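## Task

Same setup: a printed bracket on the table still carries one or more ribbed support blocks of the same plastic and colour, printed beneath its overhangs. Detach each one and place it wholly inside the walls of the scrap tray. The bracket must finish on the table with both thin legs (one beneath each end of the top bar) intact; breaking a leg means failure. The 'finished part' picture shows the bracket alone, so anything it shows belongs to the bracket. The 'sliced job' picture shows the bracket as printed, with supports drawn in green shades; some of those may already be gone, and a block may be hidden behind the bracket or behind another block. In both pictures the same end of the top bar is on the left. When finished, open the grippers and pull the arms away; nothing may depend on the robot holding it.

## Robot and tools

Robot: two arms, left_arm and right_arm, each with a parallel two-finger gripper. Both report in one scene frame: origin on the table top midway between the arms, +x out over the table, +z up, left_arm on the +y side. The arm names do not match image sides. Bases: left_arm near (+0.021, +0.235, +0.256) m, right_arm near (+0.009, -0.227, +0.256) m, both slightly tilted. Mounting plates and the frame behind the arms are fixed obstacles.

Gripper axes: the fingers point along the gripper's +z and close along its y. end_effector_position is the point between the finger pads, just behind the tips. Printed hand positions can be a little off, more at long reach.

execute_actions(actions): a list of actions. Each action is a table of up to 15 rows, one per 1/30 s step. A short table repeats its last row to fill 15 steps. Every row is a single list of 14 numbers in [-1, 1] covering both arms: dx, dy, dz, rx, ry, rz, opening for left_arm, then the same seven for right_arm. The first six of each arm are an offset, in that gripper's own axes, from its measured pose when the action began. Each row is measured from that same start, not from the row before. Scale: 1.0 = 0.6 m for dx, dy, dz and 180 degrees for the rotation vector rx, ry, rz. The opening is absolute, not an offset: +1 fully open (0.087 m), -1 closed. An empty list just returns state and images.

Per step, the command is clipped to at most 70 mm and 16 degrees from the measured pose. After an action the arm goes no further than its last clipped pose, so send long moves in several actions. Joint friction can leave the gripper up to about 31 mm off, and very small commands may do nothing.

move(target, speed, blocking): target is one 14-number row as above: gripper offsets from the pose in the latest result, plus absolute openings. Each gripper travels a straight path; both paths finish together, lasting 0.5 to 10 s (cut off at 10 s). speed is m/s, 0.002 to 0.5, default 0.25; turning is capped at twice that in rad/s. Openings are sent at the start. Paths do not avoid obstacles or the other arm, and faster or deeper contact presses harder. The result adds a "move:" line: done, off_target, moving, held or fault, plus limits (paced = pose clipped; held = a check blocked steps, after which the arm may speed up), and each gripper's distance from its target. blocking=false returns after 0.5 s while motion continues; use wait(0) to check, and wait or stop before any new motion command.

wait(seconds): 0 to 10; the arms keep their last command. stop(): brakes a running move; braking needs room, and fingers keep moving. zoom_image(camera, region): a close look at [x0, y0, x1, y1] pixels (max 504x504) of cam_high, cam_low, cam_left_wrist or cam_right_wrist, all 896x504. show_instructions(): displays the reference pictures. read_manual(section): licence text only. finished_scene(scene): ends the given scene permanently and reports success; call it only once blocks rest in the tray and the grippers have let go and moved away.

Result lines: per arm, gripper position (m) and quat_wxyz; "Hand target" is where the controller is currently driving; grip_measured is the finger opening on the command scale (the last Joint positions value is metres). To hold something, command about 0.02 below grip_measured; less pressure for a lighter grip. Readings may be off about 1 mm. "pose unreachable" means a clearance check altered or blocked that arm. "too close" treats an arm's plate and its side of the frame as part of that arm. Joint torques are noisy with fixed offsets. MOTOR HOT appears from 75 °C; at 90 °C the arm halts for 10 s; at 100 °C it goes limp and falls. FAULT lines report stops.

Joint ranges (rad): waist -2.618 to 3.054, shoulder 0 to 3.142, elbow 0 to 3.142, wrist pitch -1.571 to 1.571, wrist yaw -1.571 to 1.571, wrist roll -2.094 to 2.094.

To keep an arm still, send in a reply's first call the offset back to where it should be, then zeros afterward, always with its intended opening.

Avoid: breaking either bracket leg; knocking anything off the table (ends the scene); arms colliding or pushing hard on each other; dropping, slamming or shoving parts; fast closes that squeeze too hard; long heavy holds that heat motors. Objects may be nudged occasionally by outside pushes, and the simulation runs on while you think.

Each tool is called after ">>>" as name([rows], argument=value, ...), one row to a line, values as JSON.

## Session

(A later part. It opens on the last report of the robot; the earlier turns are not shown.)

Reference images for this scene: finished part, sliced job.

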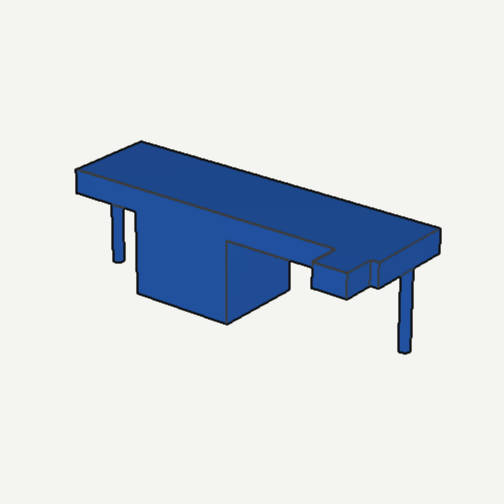

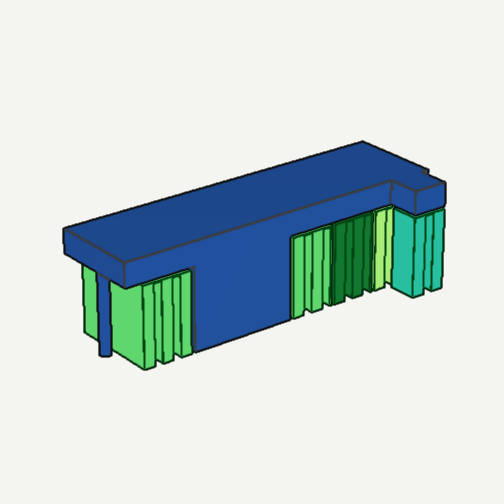

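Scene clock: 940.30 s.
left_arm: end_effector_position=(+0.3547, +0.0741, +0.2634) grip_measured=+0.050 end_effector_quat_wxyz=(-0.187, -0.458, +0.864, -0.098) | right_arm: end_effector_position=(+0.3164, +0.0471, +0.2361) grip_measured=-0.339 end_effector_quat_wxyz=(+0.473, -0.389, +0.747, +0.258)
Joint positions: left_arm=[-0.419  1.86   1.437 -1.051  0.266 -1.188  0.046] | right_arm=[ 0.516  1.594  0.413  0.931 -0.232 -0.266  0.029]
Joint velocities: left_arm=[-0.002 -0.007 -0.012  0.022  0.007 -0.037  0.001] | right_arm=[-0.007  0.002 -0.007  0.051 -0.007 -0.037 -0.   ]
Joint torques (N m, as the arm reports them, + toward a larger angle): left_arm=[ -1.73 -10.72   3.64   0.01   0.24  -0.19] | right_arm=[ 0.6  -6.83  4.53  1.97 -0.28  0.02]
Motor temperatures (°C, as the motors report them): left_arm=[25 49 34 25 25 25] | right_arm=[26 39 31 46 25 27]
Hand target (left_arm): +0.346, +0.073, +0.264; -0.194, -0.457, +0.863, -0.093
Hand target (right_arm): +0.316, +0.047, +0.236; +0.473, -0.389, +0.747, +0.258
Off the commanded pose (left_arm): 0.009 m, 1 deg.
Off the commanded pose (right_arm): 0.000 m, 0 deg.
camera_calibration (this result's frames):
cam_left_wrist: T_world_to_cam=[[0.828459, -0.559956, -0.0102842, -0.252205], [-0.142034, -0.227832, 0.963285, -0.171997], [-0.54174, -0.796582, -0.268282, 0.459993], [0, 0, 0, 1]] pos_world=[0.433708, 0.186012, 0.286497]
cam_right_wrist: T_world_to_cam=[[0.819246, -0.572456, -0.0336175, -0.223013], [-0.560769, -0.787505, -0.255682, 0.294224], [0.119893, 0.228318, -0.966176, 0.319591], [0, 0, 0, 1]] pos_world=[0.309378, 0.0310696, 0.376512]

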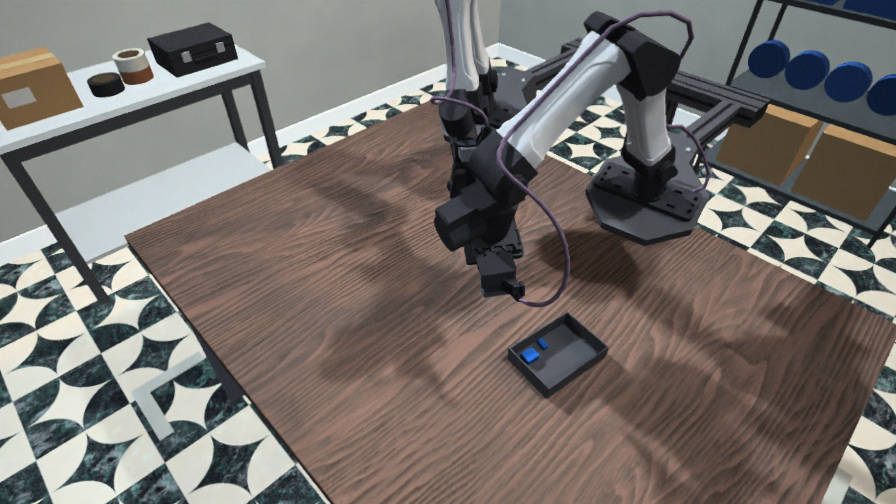

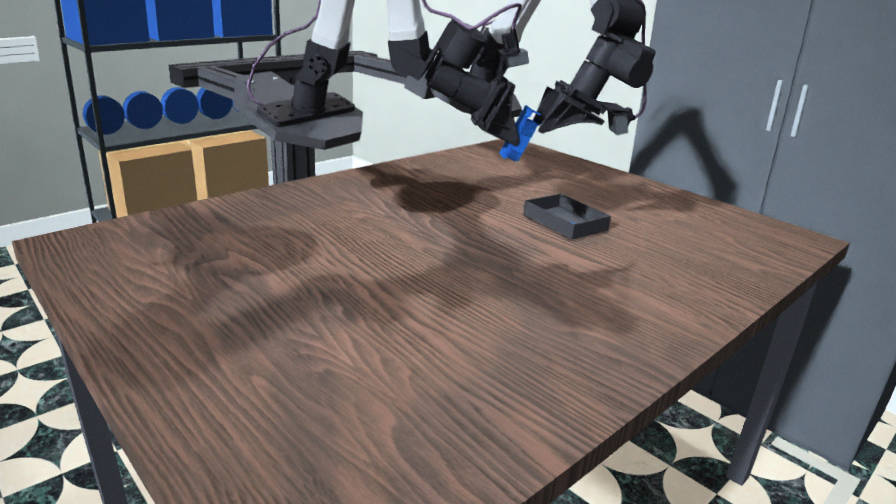

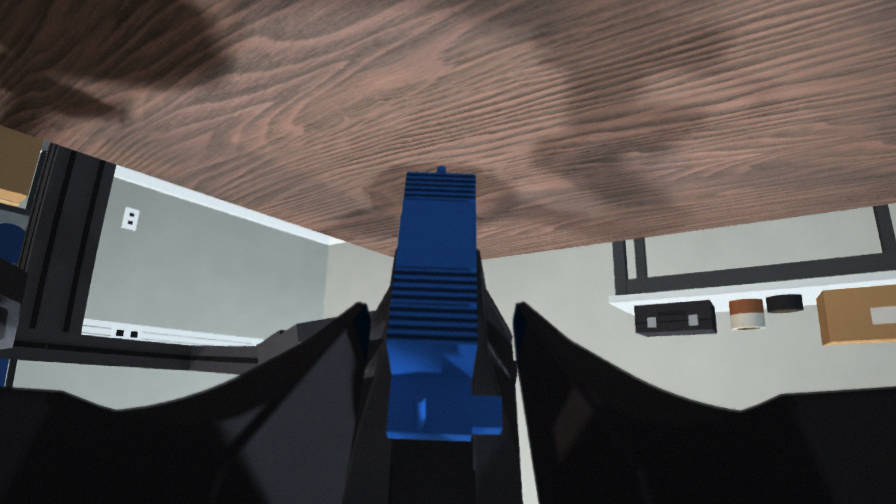

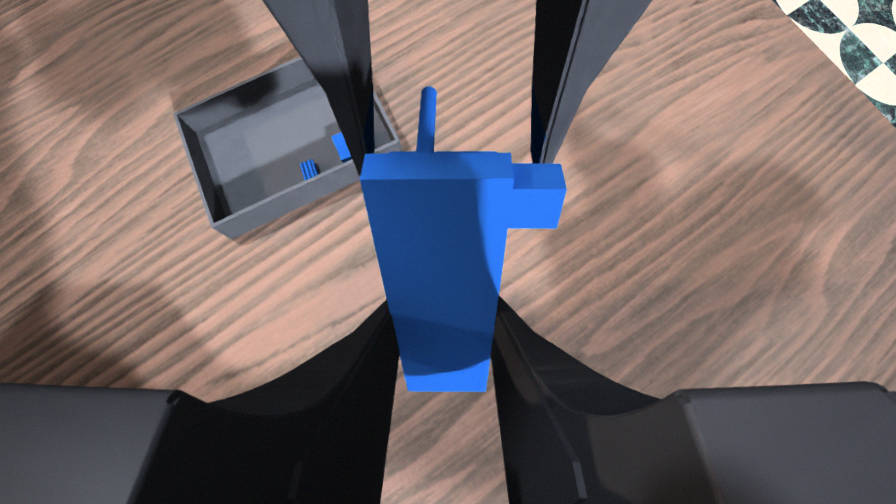

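>>> move(target=[0.040, 0.0135, 0.0085, -0.0049, 0.0022, -0.0011, 0.05, 0, 0, 0, 0, 0, 0, -0.4], speed=0.03)

Scene clock: 951.27 s.
left_arm: end_effector_position=(+0.3394, +0.0603, +0.2698) grip_measured=+0.050 end_effector_quat_wxyz=(-0.195, -0.458, +0.862, -0.094) | right_arm: end_effector_position=(+0.3164, +0.0471, +0.2361) grip_measured=-0.339 end_effector_quat_wxyz=(+0.473, -0.389, +0.747, +0.258)
Joint positions: left_arm=[-0.468  1.828  1.398 -1.05   0.266 -1.239  0.046] | right_arm=[ 0.516  1.594  0.413  0.931 -0.232 -0.266  0.029]
Joint velocities: left_arm=[ 0.012 -0.002  0.002  0.051 -0.051 -0.007 -0.   ] | right_arm=[ 0.002 -0.022  0.002  0.037  0.007 -0.095  0.   ]
Joint torques (N m, as the arm reports them, + toward a larger angle): left_arm=[ -1.97 -10.37   3.67   0.19   0.17  -0.26] | right_arm=[ 0.63 -6.72  4.42  1.97 -0.24  0.02]
Motor temperatures (°C, as the motors report them): left_arm=[25 50 34 25 25 25] | right_arm=[26 39 31 46 25 27]
Hand target (left_arm): +0.335, +0.059, +0.269; -0.194, -0.458, +0.863, -0.093
Hand target (right_arm): +0.316, +0.047, +0.236; +0.473, -0.389, +0.747, +0.258
Off the commanded pose (left_arm): 0.005 m, 0 deg.
Off the commanded pose (right_arm): 0.000 m, 0 deg.
move: done
camera_calibration (this result's frames):
cam_left_wrist: T_world_to_cam=[[0.827051, -0.561511, -0.0263115, -0.242329], [-0.123884, -0.227726, 0.965812, -0.190348], [-0.548306, -0.795516, -0.257904, 0.441751], [0, 0, 0, 1]] pos_world=[0.419052, 0.172003, 0.291394]
cam_right_wrist: T_world_to_cam=[[0.819246, -0.572456, -0.0336175, -0.223013], [-0.560769, -0.787505, -0.255682, 0.294224], [0.119893, 0.228318, -0.966176, 0.319591], [0, 0, 0, 1]] pos_world=[0.309378, 0.0310696, 0.376512]

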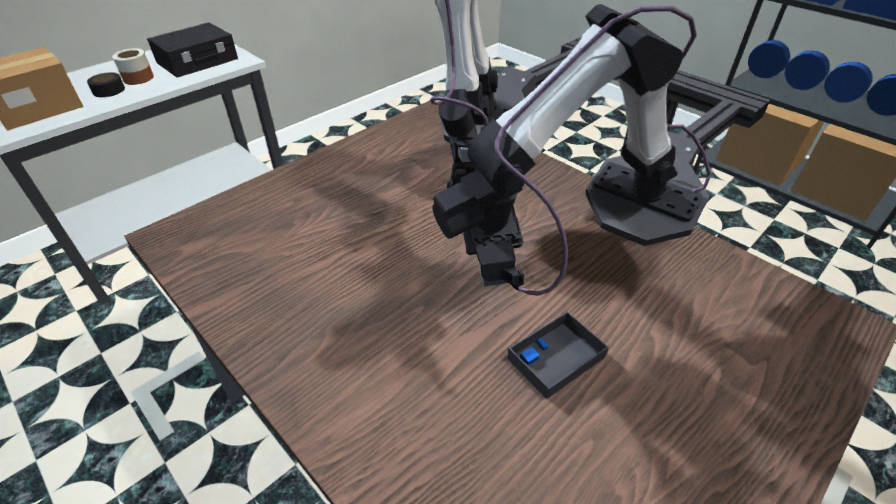

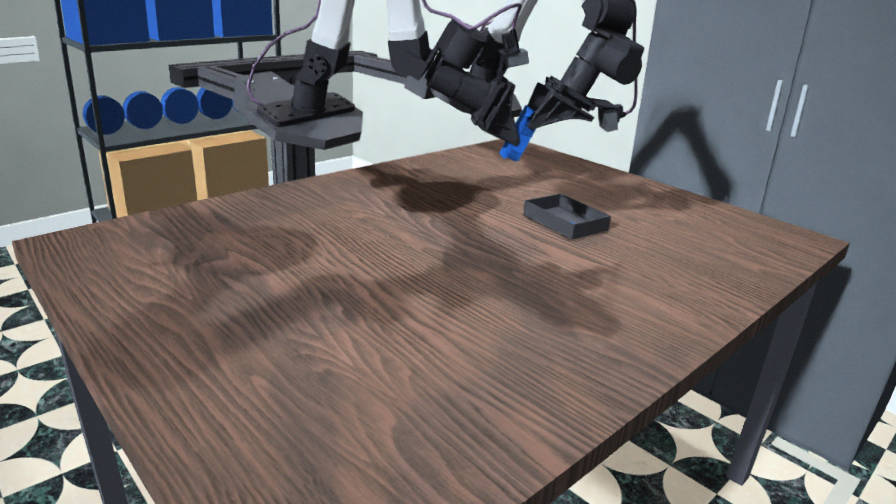

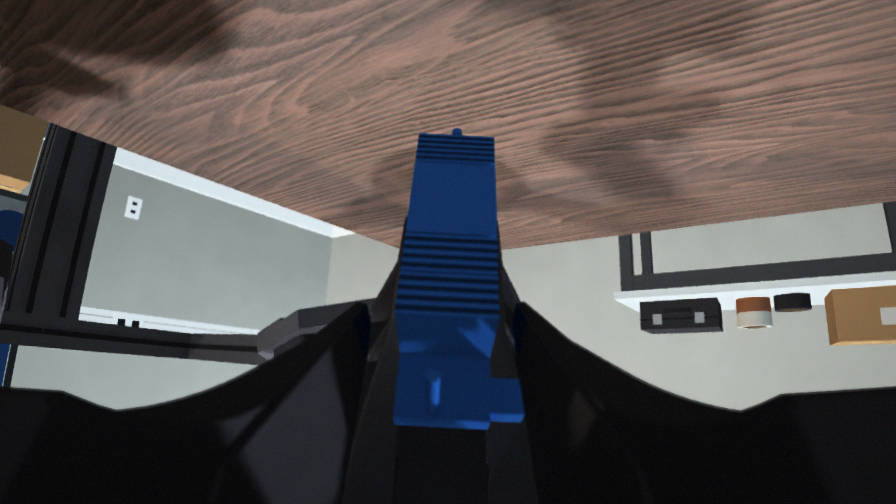

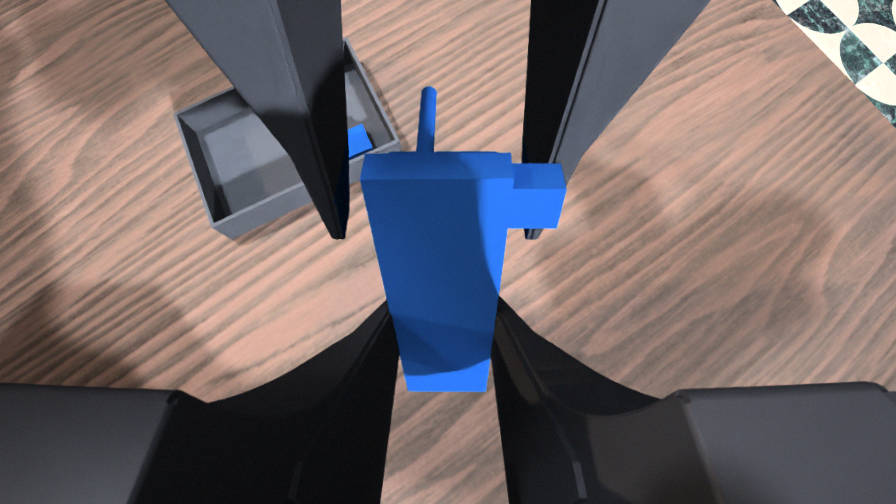

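>>> execute_actions([
  [[0,0,0,0,0,0,0.02,0,0,0,0,0,0,-0.4],[0,0,0,0,0,0,-0.01,0,0,0,0,0,0,-0.4],[0,0,0,0,0,0,-0.04,0,0,0,0,0,0,-0.4],[0,0,0,0,0,0,-0.07,0,0,0,0,0,0,-0.4],[0,0,0,0,0,0,-0.10,0,0,0,0,0,0,-0.4],[0,0,0,0,0,0,-0.13,0,0,0,0,0,0,-0.4],[0,0,0,0,0,0,-0.16,0,0,0,0,0,0,-0.4],[0,0,0,0,0,0,-0.19,0,0,0,0,0,0,-0.4],[0,0,0,0,0,0,-0.21,0,0,0,0,0,0,-0.4],[0,0,0,0,0,0,-0.23,0,0,0,0,0,0,-0.4],[0,0,0,0,0,0,-0.25,0,0,0,0,0,0,-0.4],[0,0,0,0,0,0,-0.265,0,0,0,0,0,0,-0.4],[0,0,0,0,0,0,-0.28,0,0,0,0,0,0,-0.4],[0,0,0,0,0,0,-0.29,0,0,0,0,0,0,-0.4],[0,0,0,0,0,0,-0.30,0,0,0,0,0,0,-0.4]],
  [[0,0,0,0,0,0,-0.31,0,0,0,0,0,0,-0.4],[0,0,0,0,0,0,-0.32,0,0,0,0,0,0,-0.4],[0,0,0,0,0,0,-0.33,0,0,0,0,0,0,-0.4],[0,0,0,0,0,0,-0.338,0,0,0,0,0,0,-0.4],[0,0,0,0,0,0,-0.346,0,0,0,0,0,0,-0.4],[0,0,0,0,0,0,-0.354,0,0,0,0,0,0,-0.4],[0,0,0,0,0,0,-0.362,0,0,0,0,0,0,-0.4],[0,0,0,0,0,0,-0.37,0,0,0,0,0,0,-0.4],[0,0,0,0,0,0,-0.378,0,0,0,0,0,0,-0.4],[0,0,0,0,0,0,-0.386,0,0,0,0,0,0,-0.4],[0,0,0,0,0,0,-0.394,0,0,0,0,0,0,-0.4],[0,0,0,0,0,0,-0.402,0,0,0,0,0,0,-0.4],[0,0,0,0,0,0,-0.41,0,0,0,0,0,0,-0.4],[0,0,0,0,0,0,-0.42,0,0,0,0,0,0,-0.4],[0,0,0,0,0,0,-0.42,0,0,0,0,0,0,-0.4]],
])

Scene clock: 964.70 s.
left_arm: end_effector_position=(+0.3397, +0.0601, +0.2698) grip_measured=-0.361 end_effector_quat_wxyz=(-0.195, -0.459, +0.862, -0.094) | right_arm: end_effector_position=(+0.3157, +0.0478, +0.2363) grip_measured=-0.339 end_effector_quat_wxyz=(+0.473, -0.390, +0.746, +0.261)
Joint positions: left_arm=[-0.468  1.828  1.398 -1.049  0.266 -1.241  0.028] | right_arm=[ 0.516  1.594  0.413  0.931 -0.237 -0.266  0.029]
Joint velocities: left_arm=[ 0.012  0.002 -0.002  0.022 -0.022  0.066 -0.   ] | right_arm=[-0.007  0.007 -0.002  0.007  0.007 -0.037 -0.   ]
Joint torques (N m, as the arm reports them, + toward a larger angle): left_arm=[-1.   -9.46  5.95  0.05  0.22 -0.14] | right_arm=[ 0.64 -6.83  4.42  1.97 -0.23  0.02]
Motor temperatures (°C, as the motors report them): left_arm=[25 52 33 25 25 25] | right_arm=[26 39 31 46 25 27]
Hand target (left_arm): +0.340, +0.060, +0.270; -0.195, -0.459, +0.862, -0.094
Hand target (right_arm): +0.316, +0.047, +0.236; +0.473, -0.390, +0.746, +0.259
Off the commanded pose (left_arm): 0.000 m, 0 deg.
Off the commanded pose (right_arm): 0.001 m, 0 deg.
camera_calibration (this result's frames):
cam_left_wrist: T_world_to_cam=[[0.828123, -0.559942, -0.0260426, -0.24319], [-0.12388, -0.228127, 0.965718, -0.190234], [-0.546687, -0.796507, -0.258283, 0.441423], [0, 0, 0, 1]] pos_world=[0.419146, 0.172027, 0.291391]
cam_right_wrist: T_world_to_cam=[[0.821869, -0.568551, -0.0357852, -0.222606], [-0.55734, -0.789482, -0.257078, 0.293752], [0.11791, 0.231229, -0.965728, 0.320115], [0, 0, 0, 1]] pos_world=[0.308928, 0.0313294, 0.376695]

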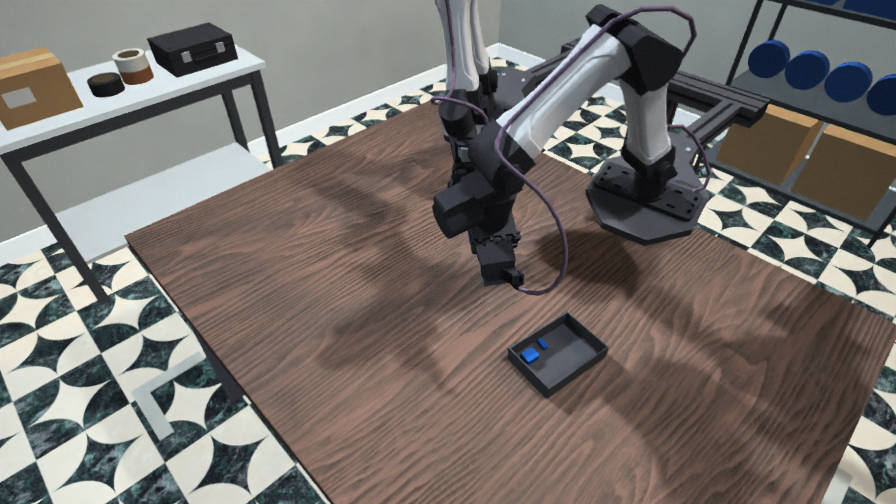

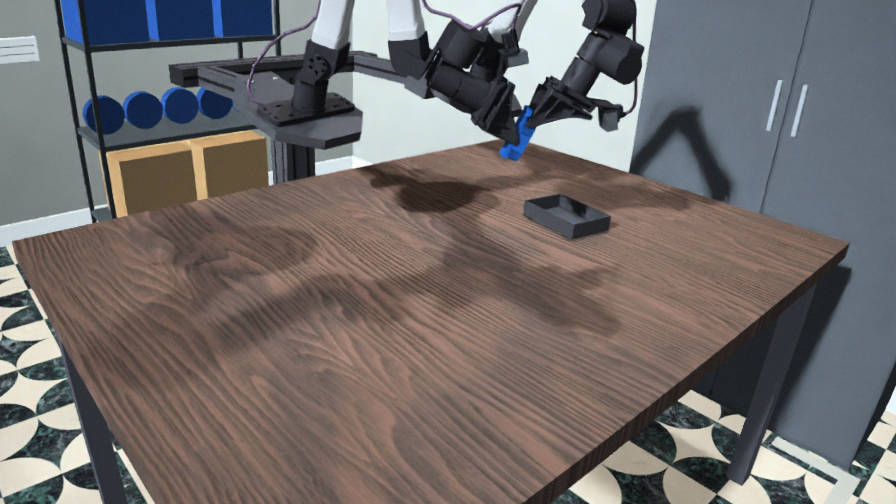

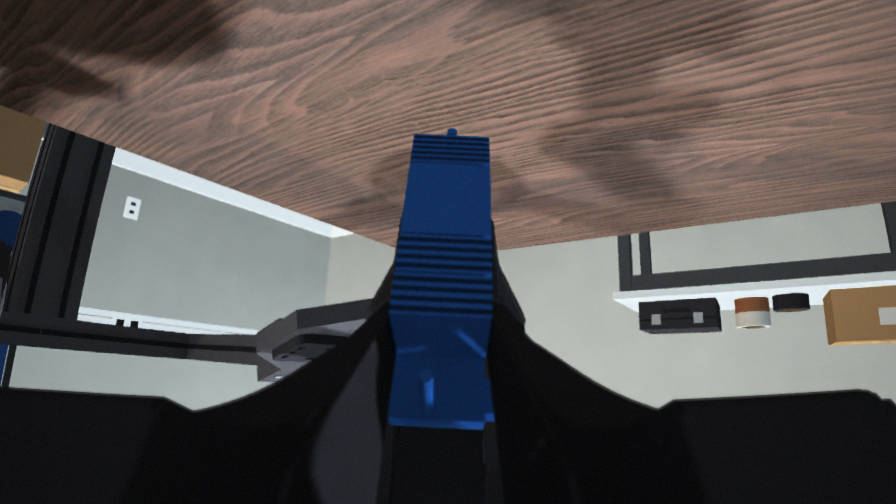

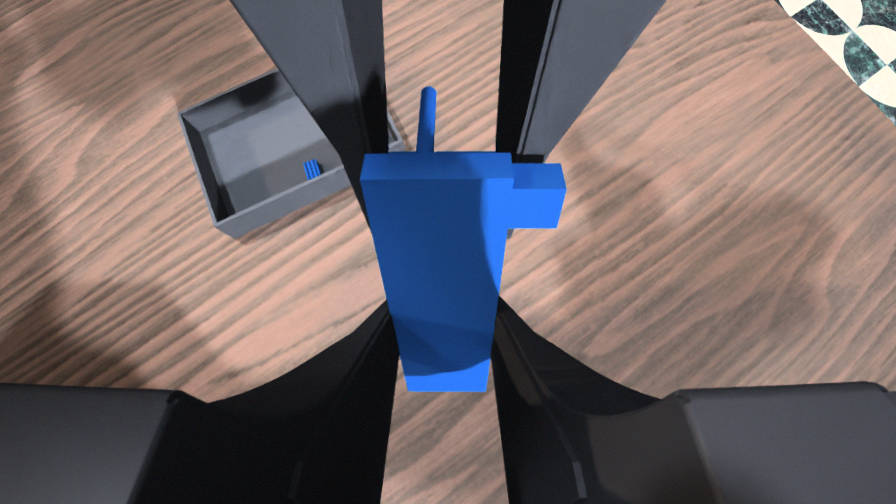

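>>> execute_actions([
  [[0,0.00028,0,0,0,0.00127,-0.42,0,0,0,0,0,0,-0.4],[0,0.00056,0,0,0,0.00255,-0.42,0,0,0,0,0,0,-0.4],[0,0.00083,0,0,0,0.00382,-0.42,0,0,0,0,0,0,-0.4],[0,0.00111,0,0,0,0.00509,-0.42,0,0,0,0,0,0,-0.4],[0,0.00139,0,0,0,0.00637,-0.42,0,0,0,0,0,0,-0.4],[0,0.00167,0,0,0,0.00764,-0.42,0,0,0,0,0,0,-0.4],[0,0.00194,0,0,0,0.00891,-0.42,0,0,0,0,0,0,-0.4],[0,0.00222,0,0,0,0.01019,-0.42,0,0,0,0,0,0,-0.4],[0,0.0025,0,0,0,0.01146,-0.42,0,0,0,0,0,0,-0.4],[-0.0001,0.00278,0,0,0,0.01273,-0.42,0,0,0,0,0,0,-0.4],[-0.0001,0.00305,0,0,0,0.01401,-0.42,0,0,0,0,0,0,-0.4],[-0.0001,0.00333,0,0,0,0.01528,-0.42,0,0,0,0,0,0,-0.4],[-0.0001,0.00361,0,0,0,0.01655,-0.42,0,0,0,0,0,0,-0.4],[-0.0001,0.00388,0,0,0,0.01783,-0.42,0,0,0,0,0,0,-0.4],[-0.0001,0.00416,0,0,0,0.0191,-0.42,0,0,0,0,0,0,-0.4]],
])

Scene clock: 972.30 s.
left_arm: end_effector_position=(+0.3395, +0.0603, +0.2698) grip_measured=-0.361 end_effector_quat_wxyz=(-0.193, -0.451, +0.866, -0.097) | right_arm: end_effector_position=(+0.3155, +0.0479, +0.2363) grip_measured=-0.339 end_effector_quat_wxyz=(+0.473, -0.391, +0.746, +0.261)
Joint positions: left_arm=[-0.468  1.828  1.398 -1.047  0.267 -1.221  0.028] | right_arm=[ 0.516  1.594  0.413  0.93  -0.238 -0.266  0.029]
Joint velocities: left_arm=[-0.017  0.002 -0.002  0.007 -0.007  0.051  0.   ] | right_arm=[ 0.007 -0.012  0.007 -0.051 -0.007  0.022 -0.   ]
Joint torques (N m, as the arm reports them, + toward a larger angle): left_arm=[-0.97 -9.53  5.96  0.02  0.19  0.18] | right_arm=[ 0.67 -6.82  4.42  1.97 -0.26  0.02]
Motor temperatures (°C, as the motors report them): left_arm=[25 51 34 25 25 25] | right_arm=[26 39 31 46 25 27]
Hand target (left_arm): +0.338, +0.062, +0.270; -0.192, -0.433, +0.875, -0.099
Hand target (right_arm): +0.316, +0.048, +0.236; +0.473, -0.390, +0.746, +0.261
Off the commanded pose (left_arm): 0.002 m, 2 deg.
Off the commanded pose (right_arm): 0.000 m, 0 deg.
camera_calibration (this result's frames):
cam_left_wrist: T_world_to_cam=[[0.818548, -0.574229, -0.0154613, -0.241667], [-0.136044, -0.219937, 0.965981, -0.186626], [-0.558095, -0.788599, -0.258149, 0.44483], [0, 0, 0, 1]] pos_world=[0.420684, 0.170975, 0.291373]
cam_right_wrist: T_world_to_cam=[[0.822451, -0.567673, -0.036367, -0.222473], [-0.556636, -0.789994, -0.257031, 0.293514], [0.11718, 0.231639, -0.965719, 0.320293], [0, 0, 0, 1]] pos_world=[0.308822, 0.0313905, 0.376665]

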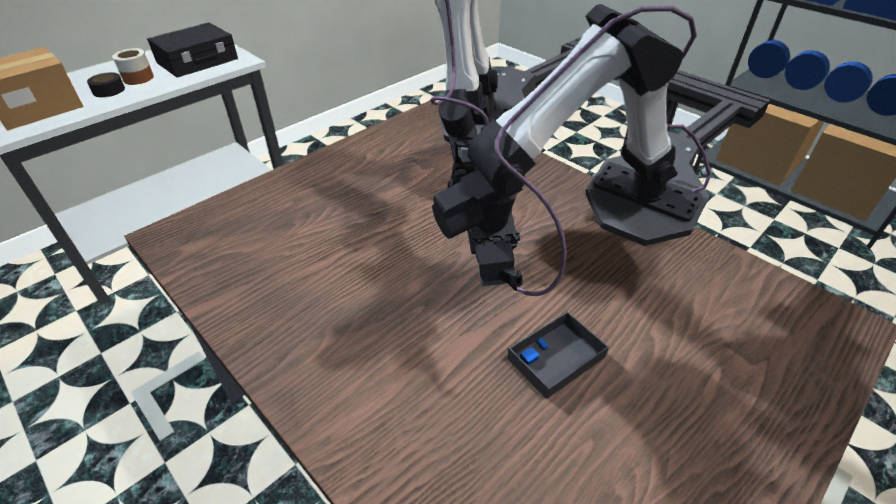

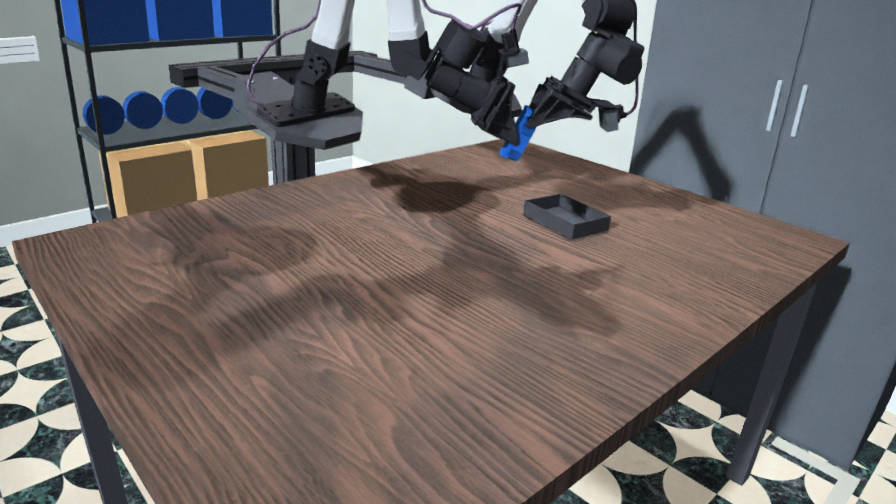

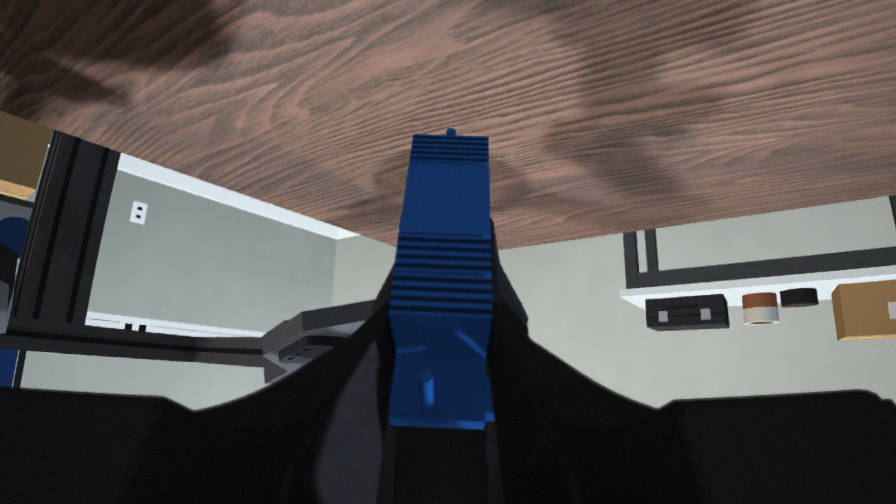

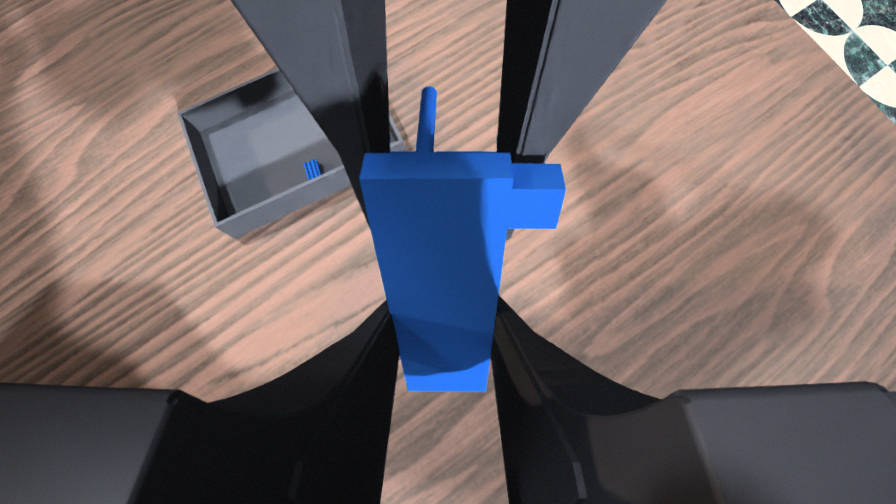

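>>> execute_actions([
  [[-0.0001,0.00278,0,0,0,0.01273,-0.42,0,0,0,0,0,0,-0.4],[-0.0001,0.00298,0,0,0,0.01369,-0.42,0,0,0,0,0,0,-0.4],[-0.0001,0.00319,0,0,0,0.01464,-0.42,0,0,0,0,0,0,-0.4],[-0.0001,0.0034,0,0,0,0.0156,-0.42,0,0,0,0,0,0,-0.4],[-0.0001,0.00361,0,0,0,0.01655,-0.42,0,0,0,0,0,0,-0.4],[-0.0001,0.00382,0,0,0,0.01751,-0.42,0,0,0,0,0,0,-0.4],[-0.0001,0.00402,0,0,0,0.01846,-0.42,0,0,0,0,0,0,-0.4],[-0.0001,0.00423,0,0,0,0.01942,-0.42,0,0,0,0,0,0,-0.4],[-0.0001,0.00444,0,0,0,0.02037,-0.42,0,0,0,0,0,0,-0.4],[-0.0002,0.00465,0,0,0,0.02133,-0.42,0,0,0,0,0,0,-0.4],[-0.0002,0.00486,0,0,0,0.02228,-0.42,0,0,0,0,0,0,-0.4],[-0.0002,0.00506,0,0,0,0.02324,-0.42,0,0,0,0,0,0,-0.4],[-0.0002,0.00527,0,0,0,0.02419,-0.42,0,0,0,0,0,0,-0.4],[-0.0002,0.00541,0,0,0,0.02483,-0.42,0,0,0,0,0,0,-0.4],[-0.0002,0.00555,0,0,0,0.02546,-0.42,0,0,0,0,0,0,-0.4]],
])

Scene clock: 979.60 s.
left_arm: end_effector_position=(+0.3390, +0.0608, +0.2698) grip_measured=-0.361 end_effector_quat_wxyz=(-0.190, -0.432, +0.875, -0.103) | right_arm: end_effector_position=(+0.3155, +0.0479, +0.2363) grip_measured=-0.339 end_effector_quat_wxyz=(+0.473, -0.391, +0.746, +0.261)
Joint positions: left_arm=[-0.468  1.828  1.398 -1.043  0.269 -1.179  0.028] | right_arm=[ 0.516  1.594  0.413  0.93  -0.238 -0.266  0.029]
Joint velocities: left_arm=[-0.012 -0.002  0.002  0.037 -0.007  0.154 -0.   ] | right_arm=[-0.002  0.007 -0.002 -0.066 -0.007 -0.051  0.   ]
Joint torques (N m, as the arm reports them, + toward a larger angle): left_arm=[-0.98 -9.44  5.93  0.04  0.21 -0.14] | right_arm=[ 0.75 -6.79  4.49  1.99 -0.3   0.04]
Motor temperatures (°C, as the motors report them): left_arm=[25 51 34 25 25 25] | right_arm=[26 39 31 46 25 27]
Hand target (left_arm): +0.337, +0.062, +0.270; -0.189, -0.416, +0.883, -0.105
Hand target (right_arm): +0.316, +0.048, +0.236; +0.473, -0.391, +0.746, +0.261
Off the commanded pose (left_arm): 0.003 m, 2 deg.
Off the commanded pose (right_arm): 0.000 m, 0 deg.
camera_calibration (this result's frames):
cam_left_wrist: T_world_to_cam=[[0.79655, -0.604532, 0.00706447, -0.237733], [-0.16122, -0.201138, 0.966205, -0.179302], [-0.582681, -0.770769, -0.257679, 0.451977], [0, 0, 0, 1]] pos_world=[0.423818, 0.168589, 0.291386]
cam_right_wrist: T_world_to_cam=[[0.822451, -0.567673, -0.036367, -0.222473], [-0.556636, -0.789994, -0.257031, 0.293514], [0.11718, 0.231639, -0.965719, 0.320293], [0, 0, 0, 1]] pos_world=[0.308822, 0.0313905, 0.376665]

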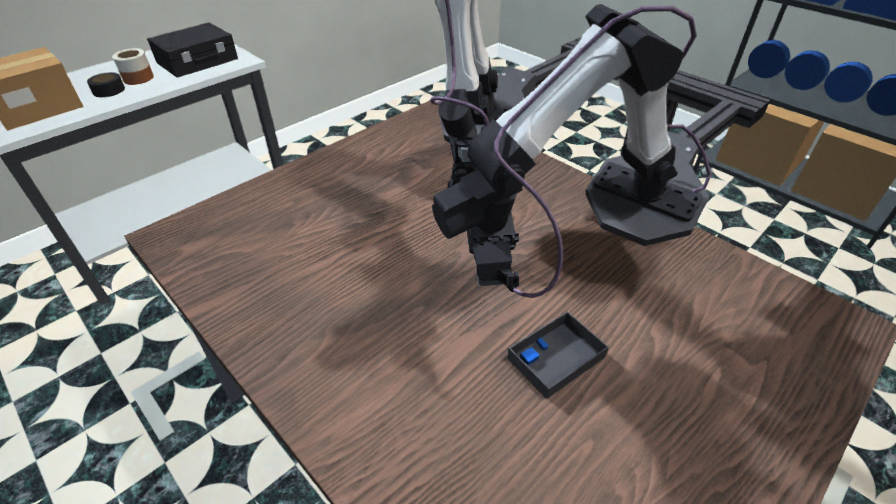

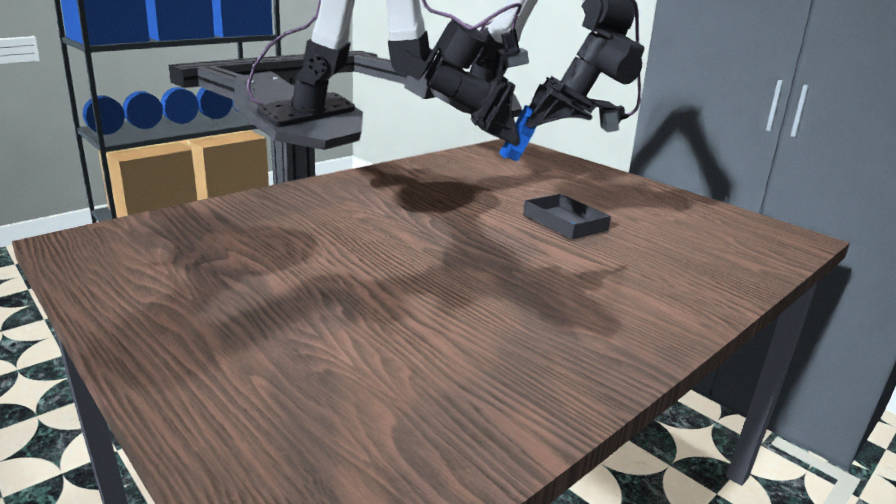

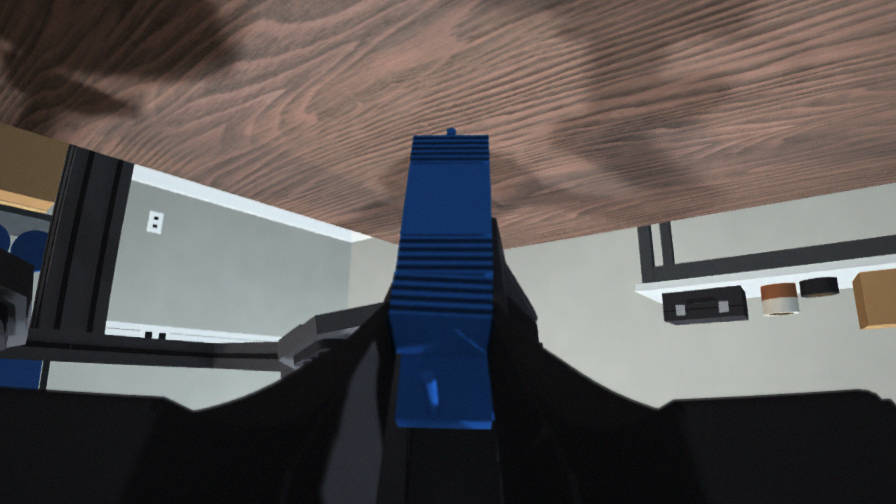

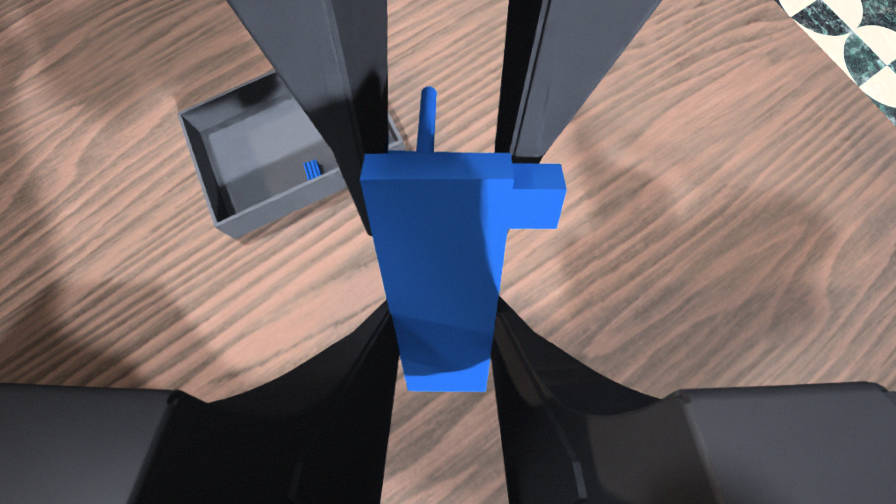

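>>> move(target=[-0.078, -0.004, -0.002, 0, 0, 0, -0.42, 0, 0, 0, 0, 0, 0, -0.4], speed=0.05)

Scene clock: 986.80 s.
left_arm: end_effector_position=(+0.3685, +0.0915, +0.2558) grip_measured=-0.361 end_effector_quat_wxyz=(-0.175, -0.431, +0.879, -0.109) | right_arm: end_effector_position=(+0.3155, +0.0479, +0.2363) grip_measured=-0.339 end_effector_quat_wxyz=(+0.473, -0.391, +0.746, +0.261)
Joint positions: left_arm=[-0.365  1.899  1.481 -1.052  0.269 -1.071  0.028] | right_arm=[ 0.516  1.594  0.413  0.93  -0.238 -0.266  0.029]
Joint velocities: left_arm=[-0.002 -0.017 -0.002  0.007  0.051 -0.081  0.001] | right_arm=[-0.007 -0.022  0.007 -0.007 -0.007 -0.022  0.   ]
Joint torques (N m, as the arm reports them, + toward a larger angle): left_arm=[ 0.12 -7.94  7.58 -0.15  0.29 -0.1 ] | right_arm=[ 0.64 -6.84  4.29  1.96 -0.27  0.01]
Motor temperatures (°C, as the motors report them): left_arm=[25 51 34 25 25 25] | right_arm=[26 39 31 46 25 27]
Hand target (left_arm): +0.367, +0.094, +0.251; -0.189, -0.432, +0.876, -0.103
Hand target (right_arm): +0.316, +0.048, +0.236; +0.473, -0.391, +0.746, +0.261
Off the commanded pose (left_arm): 0.005 m, 2 deg.
Off the commanded pose (right_arm): 0.000 m, 0 deg.
move: done
camera_calibration (this result's frames):
cam_left_wrist: T_world_to_cam=[[0.796178, -0.604243, 0.0314783, -0.248699], [-0.193106, -0.204452, 0.95964, -0.141138], [-0.57342, -0.770123, -0.279463, 0.491371], [0, 0, 0, 1]] pos_world=[0.452516, 0.199285, 0.28059]
cam_right_wrist: T_world_to_cam=[[0.822451, -0.567673, -0.036367, -0.222473], [-0.556636, -0.789994, -0.257031, 0.293514], [0.11718, 0.231639, -0.965719, 0.320293], [0, 0, 0, 1]] pos_world=[0.308822, 0.0313905, 0.376665]

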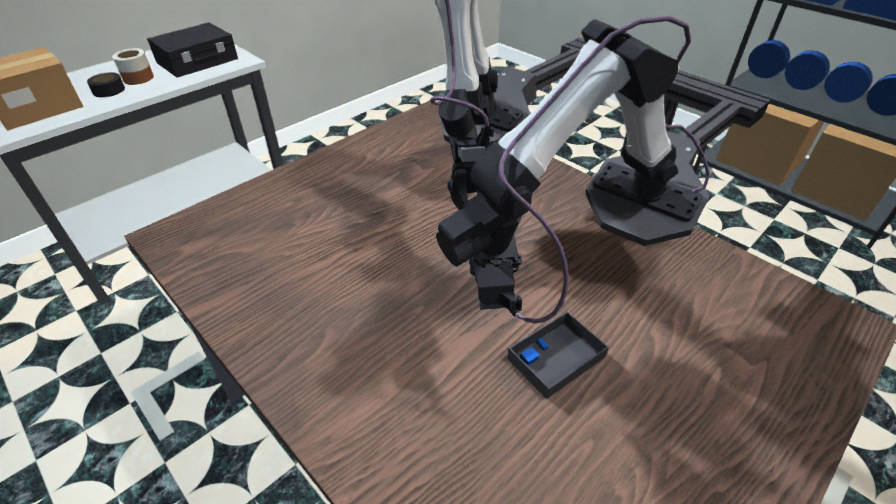

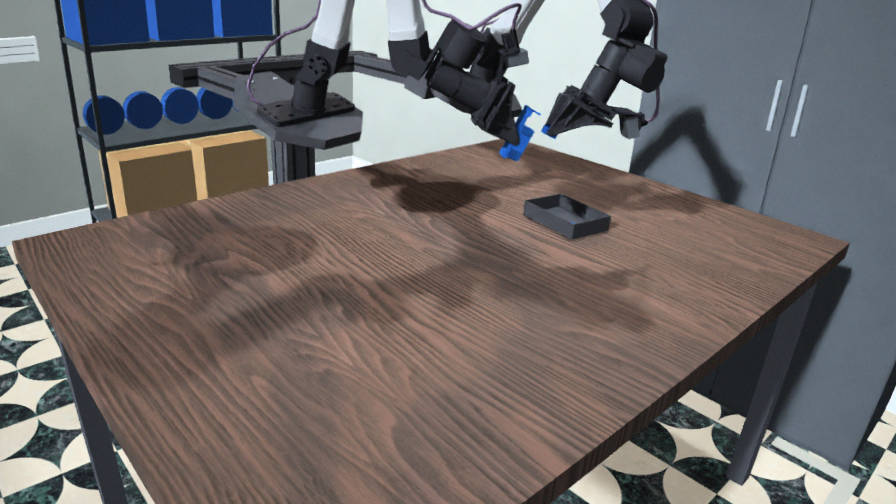

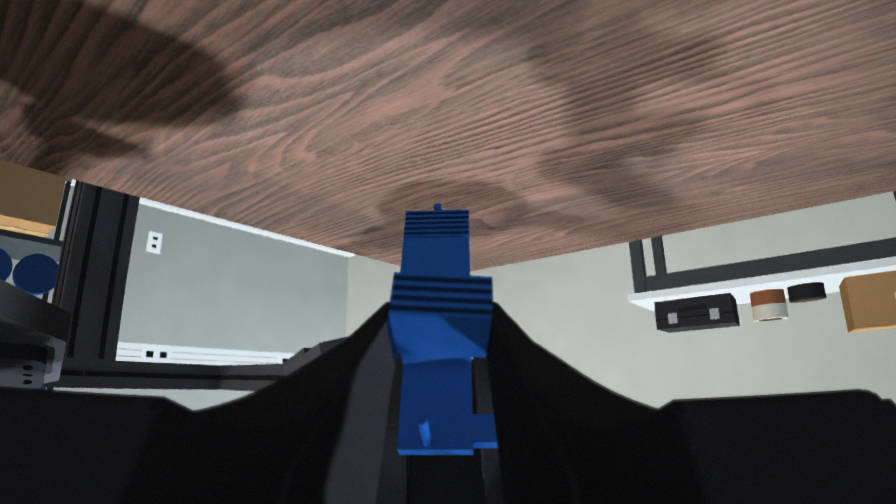

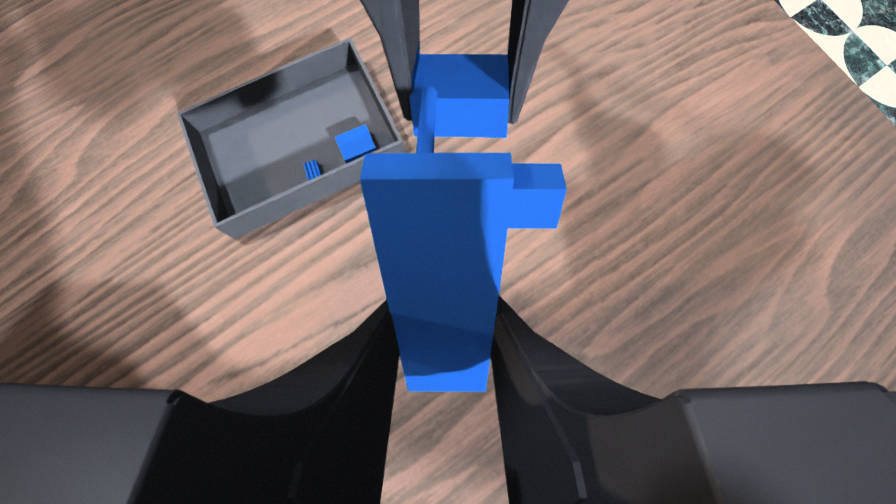

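>>> move(target=[-0.2316, 0.2790, 0.2518, 0.01935, -0.13205, -0.15474, -0.42, 0, 0, 0, 0, 0, 0, -0.4], speed=0.15)

Scene clock: 1006.17 s.
left_arm: end_effector_position=(+0.2963, +0.2425, +0.0615) grip_measured=-0.361 end_effector_quat_wxyz=(+0.013, -0.640, +0.768, -0.009) | right_arm: end_effector_position=(+0.3155, +0.0479, +0.2363) grip_measured=-0.339 end_effector_quat_wxyz=(+0.473, -0.391, +0.746, +0.261)
Joint positions: left_arm=[-0.009  2.01   0.695  0.058 -0.016 -1.217  0.028] | right_arm=[ 0.516  1.594  0.413  0.93  -0.238 -0.266  0.029]
Joint velocities: left_arm=[-0.012 -0.002  0.002 -0.022  0.022  0.022 -0.001] | right_arm=[-0.007  0.007  0.017  0.051 -0.007 -0.022 -0.   ]
Joint torques (N m, as the arm reports them, + toward a larger angle): left_arm=[ 1.3  -5.76 -0.24  0.57 -0.1  -0.19] | right_arm=[ 0.58 -6.78  4.37  1.99 -0.25  0.04]
Motor temperatures (°C, as the motors report them): left_arm=[25 50 35 25 25 25] | right_arm=[26 38 31 46 25 27]
Hand target (left_arm): +0.282, +0.244, +0.055; +0.002, -0.646, +0.764, +0.002
Hand target (right_arm): +0.316, +0.048, +0.236; +0.473, -0.391, +0.746, +0.261
Off the commanded pose (left_arm): 0.016 m, 2 deg.
Off the commanded pose (right_arm): 0.000 m, 0 deg.
move: off_target (left_arm)
camera_calibration (this result's frames):
cam_left_wrist: T_world_to_cam=[[0.984287, -0.175075, 0.0229792, -0.253191], [-0.130657, -0.634585, 0.761729, 0.160254], [-0.118777, -0.752762, -0.647489, 0.395745], [0, 0, 0, 1]] pos_world=[0.317157, 0.355269, 0.139989]
cam_right_wrist: T_world_to_cam=[[0.822451, -0.567673, -0.036367, -0.222473], [-0.556636, -0.789994, -0.257031, 0.293514], [0.11718, 0.231639, -0.965719, 0.320293], [0, 0, 0, 1]] pos_world=[0.308822, 0.0313905, 0.376665]

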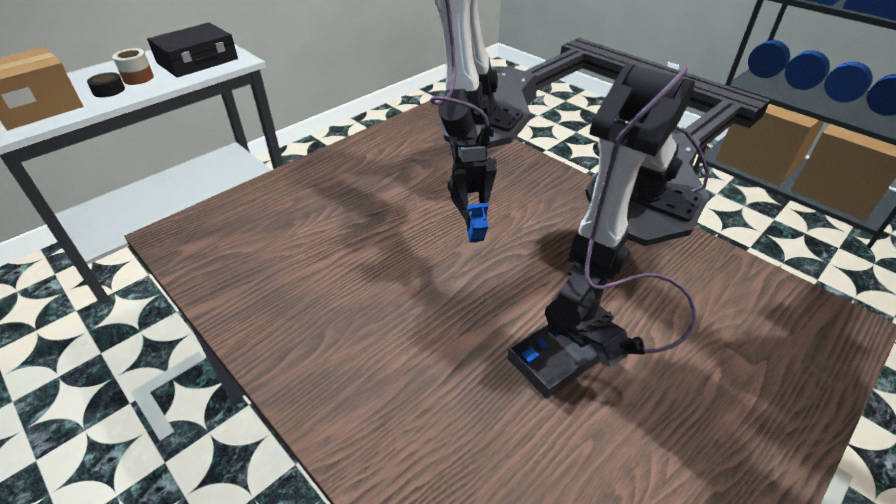

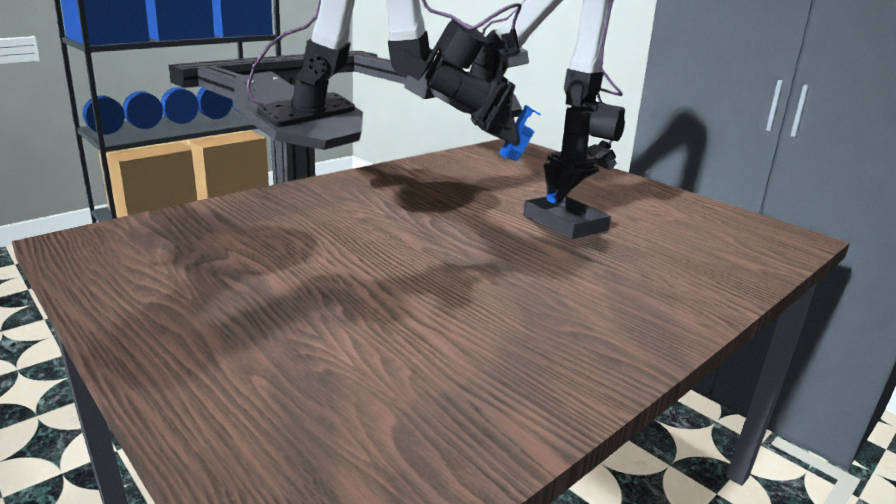

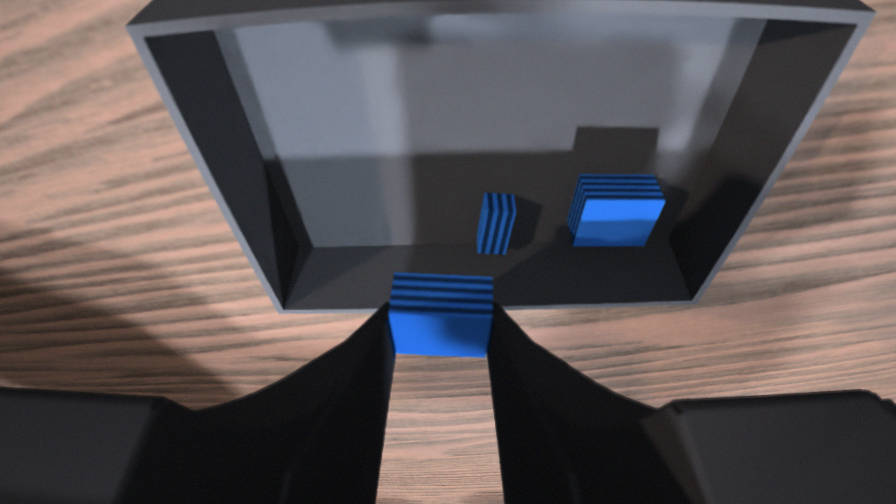

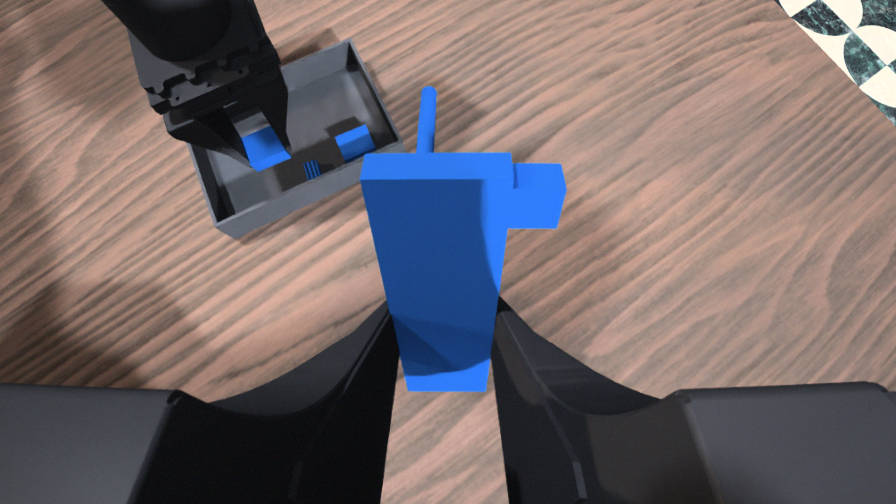

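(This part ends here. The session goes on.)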